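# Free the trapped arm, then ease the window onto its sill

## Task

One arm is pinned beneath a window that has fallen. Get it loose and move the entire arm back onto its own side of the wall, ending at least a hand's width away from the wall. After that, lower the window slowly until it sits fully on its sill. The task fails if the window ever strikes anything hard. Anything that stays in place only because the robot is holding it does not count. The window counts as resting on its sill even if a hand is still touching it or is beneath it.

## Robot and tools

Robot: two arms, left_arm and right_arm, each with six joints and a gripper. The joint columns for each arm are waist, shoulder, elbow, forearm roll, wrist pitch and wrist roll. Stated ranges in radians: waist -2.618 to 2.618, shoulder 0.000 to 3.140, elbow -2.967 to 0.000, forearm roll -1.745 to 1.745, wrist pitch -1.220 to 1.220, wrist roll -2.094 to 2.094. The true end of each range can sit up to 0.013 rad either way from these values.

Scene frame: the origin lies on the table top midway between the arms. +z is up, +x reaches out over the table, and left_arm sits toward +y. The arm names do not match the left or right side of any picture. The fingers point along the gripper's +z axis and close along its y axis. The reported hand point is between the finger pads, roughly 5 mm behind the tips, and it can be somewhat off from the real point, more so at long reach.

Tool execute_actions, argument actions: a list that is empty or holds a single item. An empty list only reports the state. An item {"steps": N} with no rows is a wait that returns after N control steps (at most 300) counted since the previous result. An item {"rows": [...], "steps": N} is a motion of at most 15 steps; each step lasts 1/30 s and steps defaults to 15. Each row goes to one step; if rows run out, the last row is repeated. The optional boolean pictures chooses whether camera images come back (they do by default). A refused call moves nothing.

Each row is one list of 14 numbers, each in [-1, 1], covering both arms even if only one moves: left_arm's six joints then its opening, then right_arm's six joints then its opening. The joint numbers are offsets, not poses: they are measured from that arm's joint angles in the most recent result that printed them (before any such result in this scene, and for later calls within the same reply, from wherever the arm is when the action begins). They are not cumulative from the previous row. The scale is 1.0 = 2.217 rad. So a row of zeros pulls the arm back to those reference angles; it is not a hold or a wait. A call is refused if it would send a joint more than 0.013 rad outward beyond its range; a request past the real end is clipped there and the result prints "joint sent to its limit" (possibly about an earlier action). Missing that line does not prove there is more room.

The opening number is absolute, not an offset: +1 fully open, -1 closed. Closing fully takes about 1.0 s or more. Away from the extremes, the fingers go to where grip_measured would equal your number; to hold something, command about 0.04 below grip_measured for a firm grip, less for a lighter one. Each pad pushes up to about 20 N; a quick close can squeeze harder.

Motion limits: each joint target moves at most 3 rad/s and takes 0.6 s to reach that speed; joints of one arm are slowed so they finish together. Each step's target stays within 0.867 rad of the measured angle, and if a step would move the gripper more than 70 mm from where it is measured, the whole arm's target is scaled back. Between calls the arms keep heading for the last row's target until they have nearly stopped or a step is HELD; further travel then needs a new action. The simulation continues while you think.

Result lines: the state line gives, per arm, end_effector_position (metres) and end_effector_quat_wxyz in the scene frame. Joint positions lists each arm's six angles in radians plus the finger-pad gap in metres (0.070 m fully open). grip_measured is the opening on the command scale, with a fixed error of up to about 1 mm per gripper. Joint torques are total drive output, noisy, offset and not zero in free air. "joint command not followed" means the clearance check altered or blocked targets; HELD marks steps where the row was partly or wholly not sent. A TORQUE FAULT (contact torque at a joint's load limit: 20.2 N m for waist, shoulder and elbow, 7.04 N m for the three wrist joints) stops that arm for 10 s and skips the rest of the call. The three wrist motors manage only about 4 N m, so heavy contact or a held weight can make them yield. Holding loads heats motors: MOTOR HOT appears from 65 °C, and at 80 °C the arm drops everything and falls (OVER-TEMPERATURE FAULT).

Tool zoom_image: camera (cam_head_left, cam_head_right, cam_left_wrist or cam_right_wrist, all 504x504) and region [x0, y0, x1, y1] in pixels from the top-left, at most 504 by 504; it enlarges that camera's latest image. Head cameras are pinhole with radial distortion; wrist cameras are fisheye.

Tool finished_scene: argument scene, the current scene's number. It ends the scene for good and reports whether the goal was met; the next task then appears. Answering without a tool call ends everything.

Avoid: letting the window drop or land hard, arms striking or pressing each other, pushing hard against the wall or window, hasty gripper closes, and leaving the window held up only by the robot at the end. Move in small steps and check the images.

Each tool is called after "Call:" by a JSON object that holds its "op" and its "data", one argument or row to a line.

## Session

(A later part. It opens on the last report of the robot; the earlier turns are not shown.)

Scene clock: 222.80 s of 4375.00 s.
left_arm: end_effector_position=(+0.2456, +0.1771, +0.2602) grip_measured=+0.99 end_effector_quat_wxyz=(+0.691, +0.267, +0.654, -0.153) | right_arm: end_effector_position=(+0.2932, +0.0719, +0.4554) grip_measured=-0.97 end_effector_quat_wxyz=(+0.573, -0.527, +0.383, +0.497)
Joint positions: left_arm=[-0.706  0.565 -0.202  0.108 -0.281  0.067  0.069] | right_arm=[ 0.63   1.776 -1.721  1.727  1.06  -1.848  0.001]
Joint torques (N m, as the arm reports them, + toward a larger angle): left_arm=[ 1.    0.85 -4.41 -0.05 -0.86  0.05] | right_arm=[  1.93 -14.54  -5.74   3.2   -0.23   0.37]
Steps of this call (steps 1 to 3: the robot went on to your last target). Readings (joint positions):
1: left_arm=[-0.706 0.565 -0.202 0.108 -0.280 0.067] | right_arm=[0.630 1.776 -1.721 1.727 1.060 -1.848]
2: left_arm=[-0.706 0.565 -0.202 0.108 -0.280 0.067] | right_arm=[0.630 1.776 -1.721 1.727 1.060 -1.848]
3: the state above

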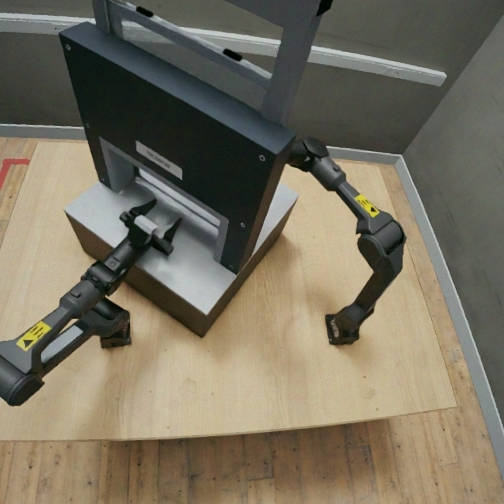

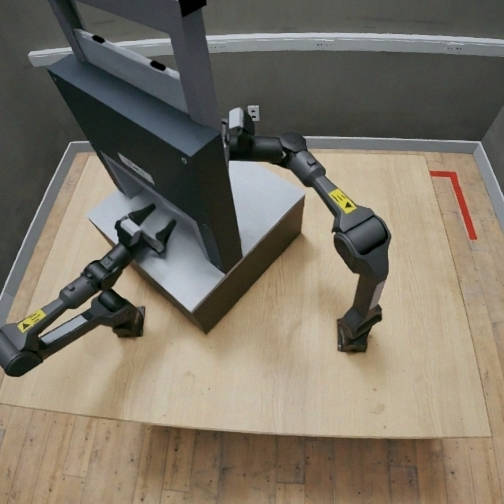

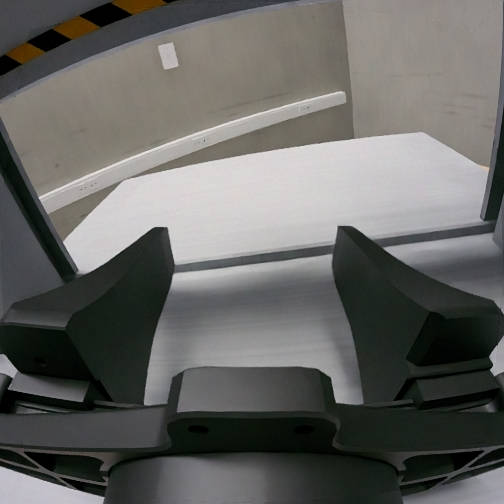

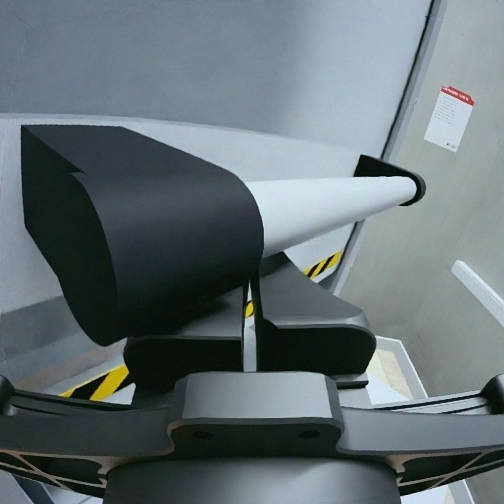

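Call:
{"op": "execute_actions", "data": {
  "actions": [
    {"rows": [[0.541,0,0,0,0,0,1,0,0,0.002,0,0,0,-1],[0.541,0,0,0,0,0,1,0,0,0.004,0,0,0,-1],[0.541,0,0,0,0,0,1,0,0,0.0067,0,0,0,-1],[0.541,0,0,0,0,0,1,0,0,0.0094,0,0,0,-1],[0.541,0,0,0,0,0,1,0,0,0.0121,0,0,0,-1],[0.541,0,0,0,0,0,1,0,0,0.0148,0,0,0,-1],[0.541,0,0,0,0,0,1,0,0,0.0175,0,0,0,-1],[0.541,0,0,0,0,0,1,0,0,0.0202,0,0,0,-1],[0.541,0,0,0,0,0,1,0,0,0.0229,0,0,0,-1],[0.541,0,0,0,0,0,1,0,0,0.0256,0,0,0,-1],[0.541,0,0,0,0,0,1,0,0,0.0283,0,0,0,-1],[0.541,0,0,0,0,0,1,0,0,0.031,0,0,0,-1],[0.541,0,0,0,0,0,1,0,0,0.0337,0,0,0,-1],[0.541,0,0,0,0,0,1,0,0,0.0364,0,0,0,-1],[0.541,0,0,0,0,0,1,0,0,0.039,0,0,0,-1]], "steps": 15}
  ],
  "pictures": false
}}

Call:
{"op": "execute_actions", "data": {
  "actions": [
    {"steps": 18}
  ],
  "pictures": false
}}

Call:
{"op": "execute_actions", "data": {
  "actions": [
    {"rows": [[0,0,0,0,0,0,1,0,0,0.002,0,0,0,-1],[0,0,0,0,0,0,1,0,0,0.004,0,0,0,-1],[0,0,0,0,0,0,1,0,0,0.0067,0,0,0,-1],[0,0,0,0,0,0,1,0,0,0.0094,0,0,0,-1],[0,0,0,0,0,0,1,0,0,0.0121,0,0,0,-1],[0,0,0,0,0,0,1,0,0,0.0148,0,0,0,-1],[0,0,0,0,0,0,1,0,0,0.0175,0,0,0,-1],[0,0,0,0,0,0,1,0,0,0.0202,0,0,0,-1],[0,0,0,0,0,0,1,0,0,0.0229,0,0,0,-1],[0,0,0,0,0,0,1,0,0,0.0256,0,0,0,-1],[0,0,0,0,0,0,1,0,0,0.0283,0,0,0,-1],[0,0,0,0,0,0,1,0,0,0.031,0,0,0,-1],[0,0,0,0,0,0,1,0,0,0.0337,0,0,0,-1],[0,0,0,0,0,0,1,0,0,0.0364,0,0,0,-1],[0,0,0,0,0,0,1,0,0,0.039,0,0,0,-1]], "steps": 15}
  ],
  "pictures": false
}}

Call:
{"op": "execute_actions", "data": {
  "actions": [
    {"rows": [[0,0,0,0,0,0,1,0,0,0.0027,0,0,0,-1],[0,0,0,0,0,0,1,0,0,0.0054,0,0,0,-1],[0,0,0,0,0,0,1,0,0,0.0081,0,0,0,-1],[0,0,0,0,0,0,1,0,0,0.0108,0,0,0,-1],[0,0,0,0,0,0,1,0,0,0.0135,0,0,0,-1],[0,0,0,0,0,0,1,0,0,0.0162,0,0,0,-1],[0,0,0,0,0,0,1,0,0,0.0189,0,0,0,-1],[0,0,0,0,0,0,1,0,0,0.0216,0,0,0,-1],[0,0,0,0,0,0,1,0,0,0.0243,0,0,0,-1],[0,0,0,0,0,0,1,0,0,0.027,0,0,0,-1],[0,0,0,0,0,0,1,0,0,0.0297,0,0,0,-1],[0,0,0,0,0,0,1,0,0,0.0324,0,0,0,-1],[0,0,0,0,0,0,1,0,0,0.0351,0,0,0,-1],[0,0,0,0,0,0,1,0,0,0.0378,0,0,0,-1],[0,0,0,0,0,0,1,0,0,0.04,0,0,0,-1]], "steps": 15}
  ]
}}

Scene clock: 261.27 s of 4375.00 s.
left_arm: end_effector_position=(+0.2890, +0.2971, +0.2602) grip_measured=+0.99 end_effector_quat_wxyz=(+0.707, +0.093, +0.700, +0.028) | right_arm: end_effector_position=(+0.2967, +0.0743, +0.4253) grip_measured=-0.97 end_effector_quat_wxyz=(+0.547, -0.523, +0.414, +0.506)
Joint positions: left_arm=[-0.192  0.566 -0.202  0.108 -0.281  0.067  0.069] | right_arm=[ 0.63   1.776 -1.638  1.727  1.059 -1.848  0.001]
Joint torques (N m, as the arm reports them, + toward a larger angle): left_arm=[ 1.41  0.53 -4.83 -0.04 -0.89  0.05] | right_arm=[  1.71 -15.27  -5.78   3.2   -0.04   0.37]
Steps of this call (steps 1 to 15: the robot went on to your last target; steps 16 to 90: nothing new was sent; then 34.97 s passed at rest; steps 91 to 105: all 15 steps of this action). Readings (joint positions):
91: left_arm=[-0.705 0.566 -0.202 0.108 -0.281 0.067] | right_arm=[0.630 1.776 -1.720 1.727 1.059 -1.848]
92: left_arm=[-0.699 0.566 -0.202 0.108 -0.281 0.067] | right_arm=[0.630 1.775 -1.716 1.728 1.059 -1.848]
94: left_arm=[-0.668 0.566 -0.202 0.108 -0.281 0.067] | right_arm=[0.630 1.775 -1.704 1.727 1.059 -1.848]
98: left_arm=[-0.538 0.566 -0.202 0.108 -0.281 0.067] | right_arm=[0.630 1.776 -1.679 1.727 1.059 -1.848]
105: the state above

Scene clock: 261.87 s of 4375.00 s.
left_arm: end_effector_position=(+0.2463, +0.4608, +0.2603) grip_measured=+0.99 end_effector_quat_wxyz=(+0.657, -0.148, +0.690, +0.264) | right_arm: end_effector_position=(+0.2970, +0.0745, +0.4231) grip_measured=-0.97 end_effector_quat_wxyz=(+0.545, -0.523, +0.416, +0.506)
Joint positions: left_arm=[ 0.494  0.566 -0.202  0.108 -0.281  0.067  0.069] | right_arm=[ 0.63   1.777 -1.633  1.726  1.059 -1.848  0.001]
Joint torques (N m, as the arm reports them, + toward a larger angle): left_arm=[ 0.4  -0.41 -4.31 -0.05 -0.85  0.05] | right_arm=[  1.83 -17.61  -8.42   4.     0.01   0.37]
Steps of this call (steps 1 to 18: the robot went on to your last target). Readings (joint positions):
1: left_arm=[-0.143 0.566 -0.202 0.108 -0.281 0.067] | right_arm=[0.630 1.776 -1.633 1.726 1.059 -1.848]
2: left_arm=[-0.093 0.566 -0.202 0.108 -0.281 0.067] | right_arm=[0.630 1.777 -1.633 1.725 1.059 -1.848]
4: left_arm=[0.006 0.566 -0.202 0.108 -0.281 0.067] | right_arm=[0.630 1.777 -1.633 1.725 1.059 -1.848]
8: left_arm=[0.204 0.566 -0.202 0.108 -0.281 0.067] | right_arm=[0.630 1.777 -1.633 1.726 1.059 -1.848]
18: the state above

Scene clock: 262.37 s of 4375.00 s.
left_arm: end_effector_position=(+0.2463, +0.4608, +0.2603) grip_measured=+0.99 end_effector_quat_wxyz=(+0.657, -0.148, +0.690, +0.264) | right_arm: end_effector_position=(+0.2979, +0.0752, +0.3935) grip_measured=-0.97 end_effector_quat_wxyz=(+0.519, -0.518, +0.446, +0.514)
Joint positions: left_arm=[ 0.494  0.566 -0.202  0.108 -0.281  0.067  0.069] | right_arm=[ 0.63   1.776 -1.55   1.726  1.059 -1.848  0.001]
Joint torques (N m, as the arm reports them, + toward a larger angle): left_arm=[ 0.45 -0.09 -4.52 -0.05 -0.87  0.05] | right_arm=[  1.79 -14.98  -5.88   3.14   0.04   0.38]
Steps of this call (steps 1 to 15: all 15 steps of this action). Readings (joint positions):
1: left_arm=[0.494 0.566 -0.202 0.108 -0.281 0.067] | right_arm=[0.630 1.777 -1.633 1.726 1.059 -1.848]
2: left_arm=[0.494 0.566 -0.202 0.108 -0.281 0.067] | right_arm=[0.630 1.777 -1.631 1.727 1.059 -1.848]
4: left_arm=[0.494 0.566 -0.202 0.108 -0.281 0.067] | right_arm=[0.630 1.776 -1.621 1.728 1.059 -1.848]
8: left_arm=[0.494 0.566 -0.202 0.108 -0.281 0.067] | right_arm=[0.630 1.775 -1.594 1.727 1.059 -1.848]
15: the state above

Scene clock: 262.87 s of 4375.00 s.
left_arm: end_effector_position=(+0.2463, +0.4608, +0.2603) grip_measured=+0.99 end_effector_quat_wxyz=(+0.657, -0.148, +0.690, +0.264) | right_arm: end_effector_position=(+0.2970, +0.0745, +0.3621) grip_measured=-0.97 end_effector_quat_wxyz=(+0.490, -0.512, +0.476, +0.521)
Joint positions: left_arm=[ 0.494  0.566 -0.202  0.108 -0.281  0.067  0.069] | right_arm=[ 0.63   1.776 -1.464  1.725  1.059 -1.848  0.001]
Joint torques (N m, as the arm reports them, + toward a larger angle): left_arm=[ 0.43 -0.08 -4.52 -0.04 -0.87  0.05] | right_arm=[  1.75 -15.37  -6.24   3.36   0.2    0.37]
Steps of this call (steps 1 to 15: all 15 steps of this action). Readings (joint positions):
1: left_arm=[0.494 0.566 -0.202 0.108 -0.281 0.067] | right_arm=[0.630 1.776 -1.545 1.725 1.059 -1.848]
2: left_arm=[0.494 0.566 -0.202 0.108 -0.281 0.067] | right_arm=[0.630 1.776 -1.541 1.725 1.059 -1.848]
4: left_arm=[0.494 0.566 -0.202 0.108 -0.281 0.067] | right_arm=[0.630 1.776 -1.531 1.726 1.059 -1.848]
8: left_arm=[0.494 0.566 -0.202 0.108 -0.281 0.067] | right_arm=[0.630 1.776 -1.506 1.726 1.059 -1.848]
15: the state above

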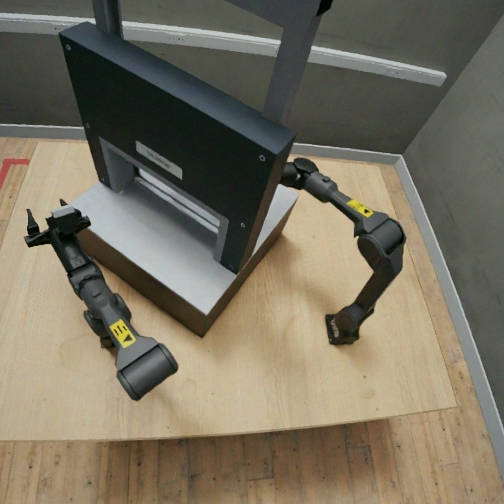

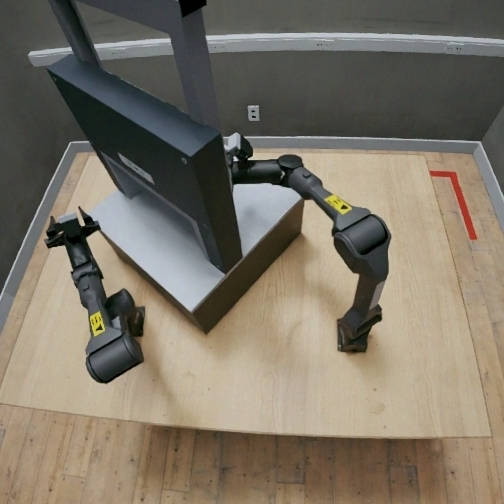

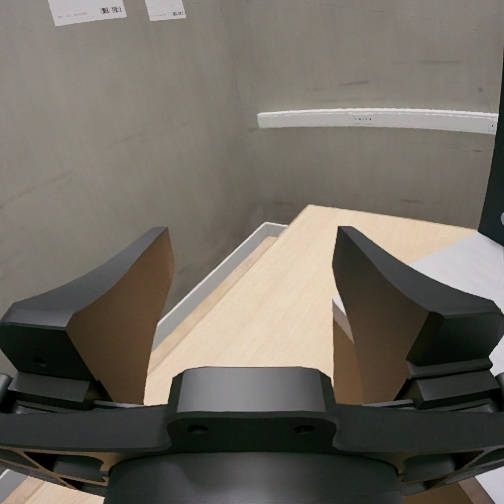

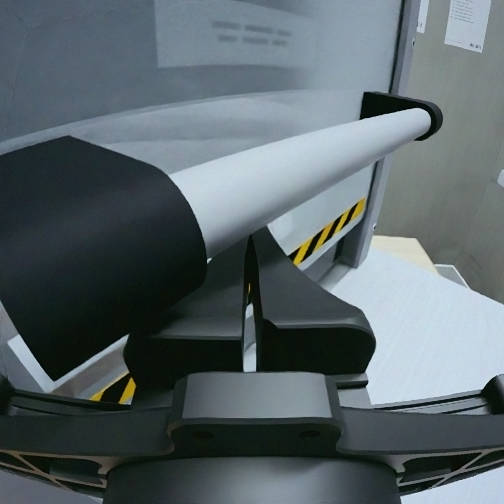

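Call:
{"op": "execute_actions", "data": {
  "actions": [
    {"rows": [[0,0,0,0,0,0,1,0,0.0006,0.0016,0,0,0,-1],[0,0,0,0,0,0,1,0,0.0011,0.0032,0,0,0,-1],[0,0,0,0,0,0,1,0,0.0017,0.0049,0,0,0,-1],[0,0,0,0,0,0,1,0,0.0023,0.0065,0,0,0,-1],[0,0,0,0,0,0,1,0,0.0028,0.0081,0,0,0,-1],[0,0,0,0,0,0,1,0,0.0034,0.0097,0,0,0,-1],[0,0,0,0,0,0,1,0,0.004,0.0113,0,0,0,-1],[0,0,0,0,0,0,1,0,0.0045,0.013,0,0,0,-1],[0,0,0,0,0,0,1,0,0.0051,0.0146,0,0,0,-1],[0,0,0,0,0,0,1,0,0.0057,0.0162,0,0,0,-1],[0,0,0,0,0,0,1,0,0.0062,0.0178,0,0,0,-1],[0,0,0,0,0,0,1,0,0.0068,0.0194,0,0,0,-1],[0,0,0,0,0,0,1,0,0.0074,0.0211,0,0,0,-1],[0,0,0,0,0,0,1,0,0.0079,0.0227,0,0,0,-1],[0,0,0,0,0,0,1,0,0.0085,0.0243,0,0,0,-1]], "steps": 15}
  ],
  "pictures": false
}}

Call:
{"op": "execute_actions", "data": {
  "actions": [
    {"rows": [[0,0,0,0,0,0,1,0,0.0006,0.0016,0,0,0,-1],[0,0,0,0,0,0,1,0,0.0011,0.0032,0,0,0,-1],[0,0,0,0,0,0,1,0,0.0017,0.0049,0,0,0,-1],[0,0,0,0,0,0,1,0,0.0023,0.0065,0,0,0,-1],[0,0,0,0,0,0,1,0,0.0028,0.0081,0,0,0,-1],[0,0,0,0,0,0,1,0,0.0034,0.0097,0,0,0,-1],[0,0,0,0,0,0,1,0,0.004,0.0113,0,0,0,-1],[0,0,0,0,0,0,1,0,0.0045,0.013,0,0,0,-1],[0,0,0,0,0,0,1,0,0.0051,0.0146,0,0,0,-1],[0,0,0,0,0,0,1,0,0.0057,0.0162,0,0,0,-1],[0,0,0,0,0,0,1,0,0.0062,0.0178,0,0,0,-1],[0,0,0,0,0,0,1,0,0.0068,0.0194,0,0,0,-1],[0,0,0,0,0,0,1,0,0.0074,0.0211,0,0,0,-1],[0,0,0,0,0,0,1,0,0.0079,0.0227,0,0,0,-1],[0,0,0,0,0,0,1,0,0.0085,0.0243,0,0,0,-1]], "steps": 15}
  ],
  "pictures": false
}}

Call:
{"op": "execute_actions", "data": {
  "actions": [
    {"rows": [[0,0,0,0,0,0,1,0,0.0003,0.0009,0,0,0,-1],[0,0,0,0,0,0,1,0,0.0006,0.0018,0,0,0,-1],[0,0,0,0,0,0,1,0,0.0009,0.0027,0,0,0,-1],[0,0,0,0,0,0,1,0,0.0013,0.0036,0,0,0,-1],[0,0,0,0,0,0,1,0,0.0016,0.0045,0,0,0,-1],[0,0,0,0,0,0,1,0,0.0019,0.0054,0,0,0,-1],[0,0,0,0,0,0,1,0,0.0022,0.0063,0,0,0,-1],[0,0,0,0,0,0,1,0,0.0025,0.0072,0,0,0,-1],[0,0,0,0,0,0,1,0,0.0028,0.0081,0,0,0,-1],[0,0,0,0,0,0,1,0,0.0032,0.009,0,0,0,-1],[0,0,0,0,0,0,1,0,0.0035,0.0099,0,0,0,-1],[0,0,0,0,0,0,1,0,0.0038,0.0108,0,0,0,-1],[0,0,0,0,0,0,1,0,0.0041,0.0117,0,0,0,-1],[0,0,0,0,0,0,1,0,0.0044,0.0126,0,0,0,-1],[0,0,0,0,0,0,1,0,0.0047,0.0135,0,0,0,-1]], "steps": 15}
  ],
  "pictures": false
}}

Call:
{"op": "execute_actions", "data": {
  "actions": [
    {"rows": [[0,0,0,0,0,0,1,0,0.0003,0.0009,0,0,0,-1],[0,0,0,0,0,0,1,0,0.0006,0.0018,0,0,0,-1],[0,0,0,0,0,0,1,0,0.0009,0.0027,0,0,0,-1],[0,0,0,0,0,0,1,0,0.0013,0.0036,0,0,0,-1],[0,0,0,0,0,0,1,0,0.0016,0.0045,0,0,0,-1],[0,0,0,0,0,0,1,0,0.0019,0.0054,0,0,0,-1],[0,0,0,0,0,0,1,0,0.0022,0.0063,0,0,0,-1],[0,0,0,0,0,0,1,0,0.0025,0.0072,0,0,0,-1],[0,0,0,0,0,0,1,0,0.0028,0.0081,0,0,0,-1],[0,0,0,0,0,0,1,0,0.0032,0.009,0,0,0,-1],[0,0,0,0,0,0,1,0,0.0035,0.0099,0,0,0,-1],[0,0,0,0,0,0,1,0,0.0038,0.0108,0,0,0,-1],[0,0,0,0,0,0,1,0,0.0041,0.0117,0,0,0,-1],[0,0,0,0,0,0,1,0,0.0044,0.0126,0,0,0,-1],[0,0,0,0,0,0,1,0,0.0047,0.0135,0,0,0,-1]], "steps": 15}
  ],
  "pictures": false
}}

Call:
{"op": "execute_actions", "data": {
  "actions": [
    {"rows": [[0,0,0,0,0,0,1,0,0.0003,0.0009,0,0,0,-1],[0,0,0,0,0,0,1,0,0.0006,0.0018,0,0,0,-1],[0,0,0,0,0,0,1,0,0.0009,0.0027,0,0,0,-1],[0,0,0,0,0,0,1,0,0.0013,0.0036,0,0,0,-1],[0,0,0,0,0,0,1,0,0.0016,0.0045,0,0,0,-1],[0,0,0,0,0,0,1,0,0.0019,0.0054,0,0,0,-1],[0,0,0,0,0,0,1,0,0.0022,0.0063,0,0,0,-1],[0,0,0,0,0,0,1,0,0.0025,0.0072,0,0,0,-1],[0,0,0,0,0,0,1,0,0.0028,0.0081,0,0,0,-1],[0,0,0,0,0,0,1,0,0.0032,0.009,0,0,0,-1],[0,0,0,0,0,0,1,0,0.0035,0.0099,0,0,0,-1],[0,0,0,0,0,0,1,0,0.0038,0.0108,0,0,0,-1],[0,0,0,0,0,0,1,0,0.0041,0.0117,0,0,0,-1],[0,0,0,0,0,0,1,0,0.0044,0.0126,0,0,0,-1],[0,0,0,0,0,0,1,0,0.0047,0.0135,0,0,0,-1]], "steps": 15}
  ]
}}

Scene clock: 292.50 s of 4375.00 s.
left_arm: end_effector_position=(+0.2463, +0.4608, +0.2603) grip_measured=+0.99 end_effector_quat_wxyz=(+0.657, -0.148, +0.690, +0.264) | right_arm: end_effector_position=(+0.2983, +0.0755, +0.3353) grip_measured=-0.97 end_effector_quat_wxyz=(-0.466, +0.507, -0.500, -0.526)
Joint positions: left_arm=[ 0.494  0.566 -0.202  0.108 -0.281  0.067  0.069] | right_arm=[ 0.63   1.793 -1.412  1.725  1.059 -1.848  0.001]
Joint torques (N m, as the arm reports them, + toward a larger angle): left_arm=[ 0.44 -0.06 -4.52 -0.05 -0.87  0.05] | right_arm=[  1.23 -15.43  -6.09   3.27   0.35   0.38]
Steps of this call (steps 1 to 15: the robot went on to your last target; steps 16 to 90: nothing new was sent; then 26.13 s passed at rest; steps 91 to 105: all 15 steps of this action). Readings (joint positions):
91: left_arm=[0.494 0.566 -0.202 0.108 -0.281 0.067] | right_arm=[0.630 1.776 -1.462 1.726 1.059 -1.848]
92: left_arm=[0.494 0.566 -0.202 0.108 -0.281 0.067] | right_arm=[0.630 1.776 -1.462 1.726 1.059 -1.848]
94: left_arm=[0.494 0.566 -0.202 0.108 -0.281 0.067] | right_arm=[0.630 1.777 -1.456 1.728 1.059 -1.848]
98: left_arm=[0.494 0.566 -0.202 0.108 -0.281 0.067] | right_arm=[0.630 1.781 -1.440 1.727 1.061 -1.848]
105: the state above

Scene clock: 293.00 s of 4375.00 s.
left_arm: end_effector_position=(+0.2463, +0.4608, +0.2603) grip_measured=+0.99 end_effector_quat_wxyz=(+0.657, -0.148, +0.690, +0.264) | right_arm: end_effector_position=(+0.2986, +0.0756, +0.3079) grip_measured=-0.97 end_effector_quat_wxyz=(-0.441, +0.500, -0.524, -0.530)
Joint positions: left_arm=[ 0.494  0.566 -0.202  0.108 -0.281  0.067  0.069] | right_arm=[ 0.63   1.812 -1.359  1.725  1.059 -1.848  0.001]
Joint torques (N m, as the arm reports them, + toward a larger angle): left_arm=[ 0.42 -0.1  -4.51 -0.05 -0.86  0.05] | right_arm=[  1.54 -15.4   -6.36   3.37   0.66   0.36]
Steps of this call (steps 1 to 15: all 15 steps of this action). Readings (joint positions):
1: left_arm=[0.494 0.566 -0.202 0.108 -0.281 0.067] | right_arm=[0.630 1.794 -1.409 1.725 1.059 -1.848]
2: left_arm=[0.494 0.566 -0.202 0.108 -0.281 0.067] | right_arm=[0.630 1.795 -1.406 1.724 1.059 -1.848]
4: left_arm=[0.494 0.566 -0.202 0.108 -0.281 0.067] | right_arm=[0.630 1.797 -1.400 1.725 1.059 -1.848]
8: left_arm=[0.494 0.566 -0.202 0.108 -0.281 0.067] | right_arm=[0.630 1.803 -1.385 1.725 1.059 -1.848]
15: the state above

Scene clock: 293.50 s of 4375.00 s.
left_arm: end_effector_position=(+0.2463, +0.4608, +0.2603) grip_measured=+0.99 end_effector_quat_wxyz=(+0.657, -0.148, +0.690, +0.264) | right_arm: end_effector_position=(+0.2981, +0.0752, +0.2928) grip_measured=-0.98 end_effector_quat_wxyz=(-0.426, +0.496, -0.538, -0.532)
Joint positions: left_arm=[ 0.494  0.566 -0.202  0.108 -0.281  0.067  0.069] | right_arm=[ 0.63   1.822 -1.33   1.725  1.058 -1.848  0.001]
Joint torques (N m, as the arm reports them, + toward a larger angle): left_arm=[ 0.43 -0.1  -4.5  -0.04 -0.87  0.05] | right_arm=[  1.47 -16.    -6.1    3.26   0.91   0.38]
Steps of this call (steps 1 to 15: all 15 steps of this action). Readings (joint positions):
1: left_arm=[0.494 0.566 -0.202 0.108 -0.281 0.067] | right_arm=[0.630 1.813 -1.357 1.725 1.058 -1.848]
2: left_arm=[0.494 0.566 -0.202 0.108 -0.281 0.067] | right_arm=[0.630 1.814 -1.355 1.725 1.058 -1.848]
4: left_arm=[0.494 0.566 -0.202 0.108 -0.281 0.067] | right_arm=[0.630 1.815 -1.352 1.725 1.058 -1.848]
8: left_arm=[0.494 0.566 -0.202 0.108 -0.281 0.067] | right_arm=[0.630 1.817 -1.344 1.725 1.058 -1.848]
15: the state above

Scene clock: 294.00 s of 4375.00 s.
left_arm: end_effector_position=(+0.2463, +0.4608, +0.2603) grip_measured=+0.99 end_effector_quat_wxyz=(+0.657, -0.148, +0.690, +0.264) | right_arm: end_effector_position=(+0.2971, +0.0745, +0.2777) grip_measured=-0.98 end_effector_quat_wxyz=(-0.412, +0.492, -0.550, -0.534)
Joint positions: left_arm=[ 0.494  0.566 -0.202  0.108 -0.281  0.067  0.069] | right_arm=[ 0.63   1.833 -1.301  1.726  1.058 -1.848  0.001]
Joint torques (N m, as the arm reports them, + toward a larger angle): left_arm=[ 0.44 -0.11 -4.51 -0.04 -0.87  0.05] | right_arm=[  1.64 -16.4   -5.55   3.12   0.93   0.35]
Steps of this call (steps 1 to 15: all 15 steps of this action). Readings (joint positions):
1: left_arm=[0.494 0.566 -0.202 0.108 -0.281 0.067] | right_arm=[0.630 1.823 -1.328 1.725 1.058 -1.848]
2: left_arm=[0.494 0.566 -0.202 0.108 -0.281 0.067] | right_arm=[0.630 1.824 -1.327 1.725 1.058 -1.848]
4: left_arm=[0.494 0.566 -0.202 0.108 -0.281 0.067] | right_arm=[0.630 1.825 -1.323 1.726 1.058 -1.848]
8: left_arm=[0.494 0.566 -0.202 0.108 -0.281 0.067] | right_arm=[0.630 1.828 -1.315 1.726 1.058 -1.848]
15: the state above

Scene clock: 294.50 s of 4375.00 s.
left_arm: end_effector_position=(+0.2463, +0.4608, +0.2603) grip_measured=+0.99 end_effector_quat_wxyz=(+0.657, -0.148, +0.690, +0.264) | right_arm: end_effector_position=(+0.2949, +0.0735, +0.2647) grip_measured=-0.98 end_effector_quat_wxyz=(+0.398, -0.488, +0.562, +0.537)
Joint positions: left_arm=[ 0.494  0.566 -0.202  0.108 -0.281  0.067  0.069] | right_arm=[ 0.631  1.841 -1.272  1.726  1.059 -1.847  0.001]
Joint torques (N m, as the arm reports them, + toward a larger angle): left_arm=[ 0.43 -0.11 -4.53 -0.04 -0.87  0.05] | right_arm=[ 1.04 -9.82 -2.74  0.87  0.23  0.1 ]
Steps of this call (steps 1 to 15: all 15 steps of this action). Readings (joint positions):
1: left_arm=[0.494 0.566 -0.202 0.108 -0.281 0.067] | right_arm=[0.630 1.833 -1.299 1.726 1.058 -1.848]
2: left_arm=[0.494 0.566 -0.202 0.108 -0.281 0.067] | right_arm=[0.630 1.833 -1.299 1.727 1.058 -1.848]
4: left_arm=[0.494 0.566 -0.202 0.108 -0.281 0.067] | right_arm=[0.630 1.833 -1.297 1.730 1.058 -1.847]
8: left_arm=[0.494 0.566 -0.202 0.108 -0.281 0.067] | right_arm=[0.631 1.833 -1.290 1.731 1.060 -1.847]
15: the state above

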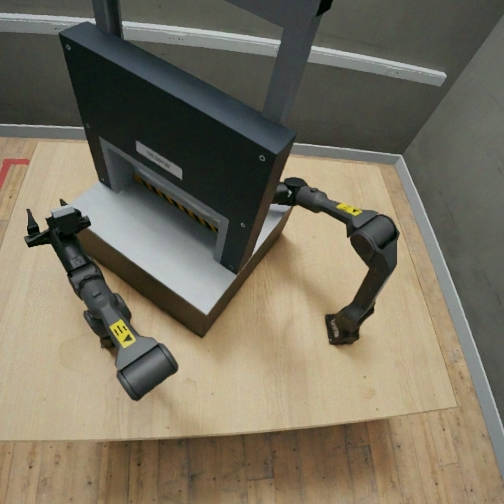

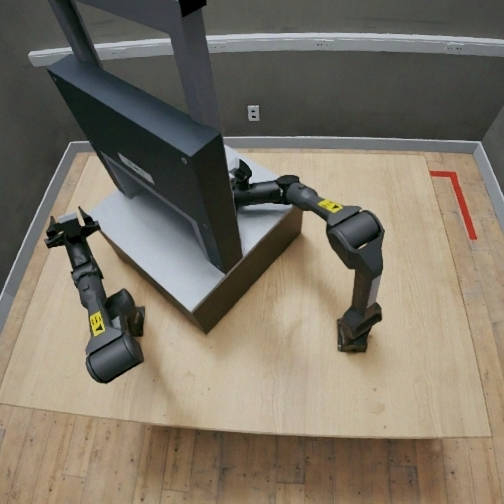

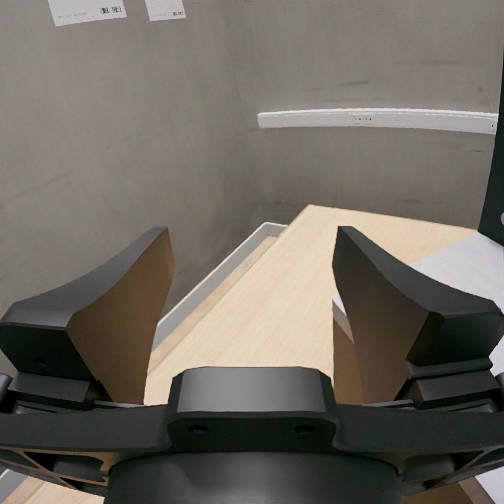

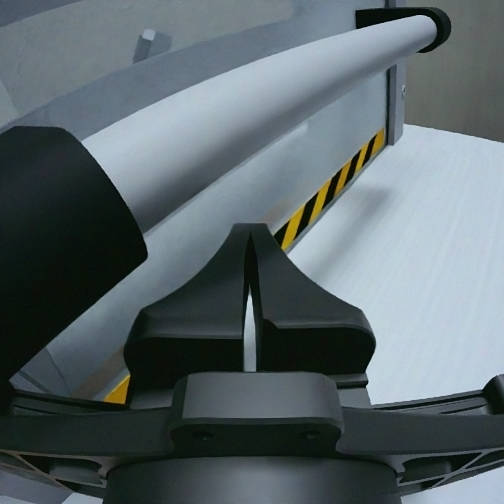

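The window is on the sill, the right arm's torques have dropped to unloaded values, and its fingers are below the bar.

Call:
{"op": "finished_scene", "data": {
  "scene": 2
}}

The scene is finished: the task was done.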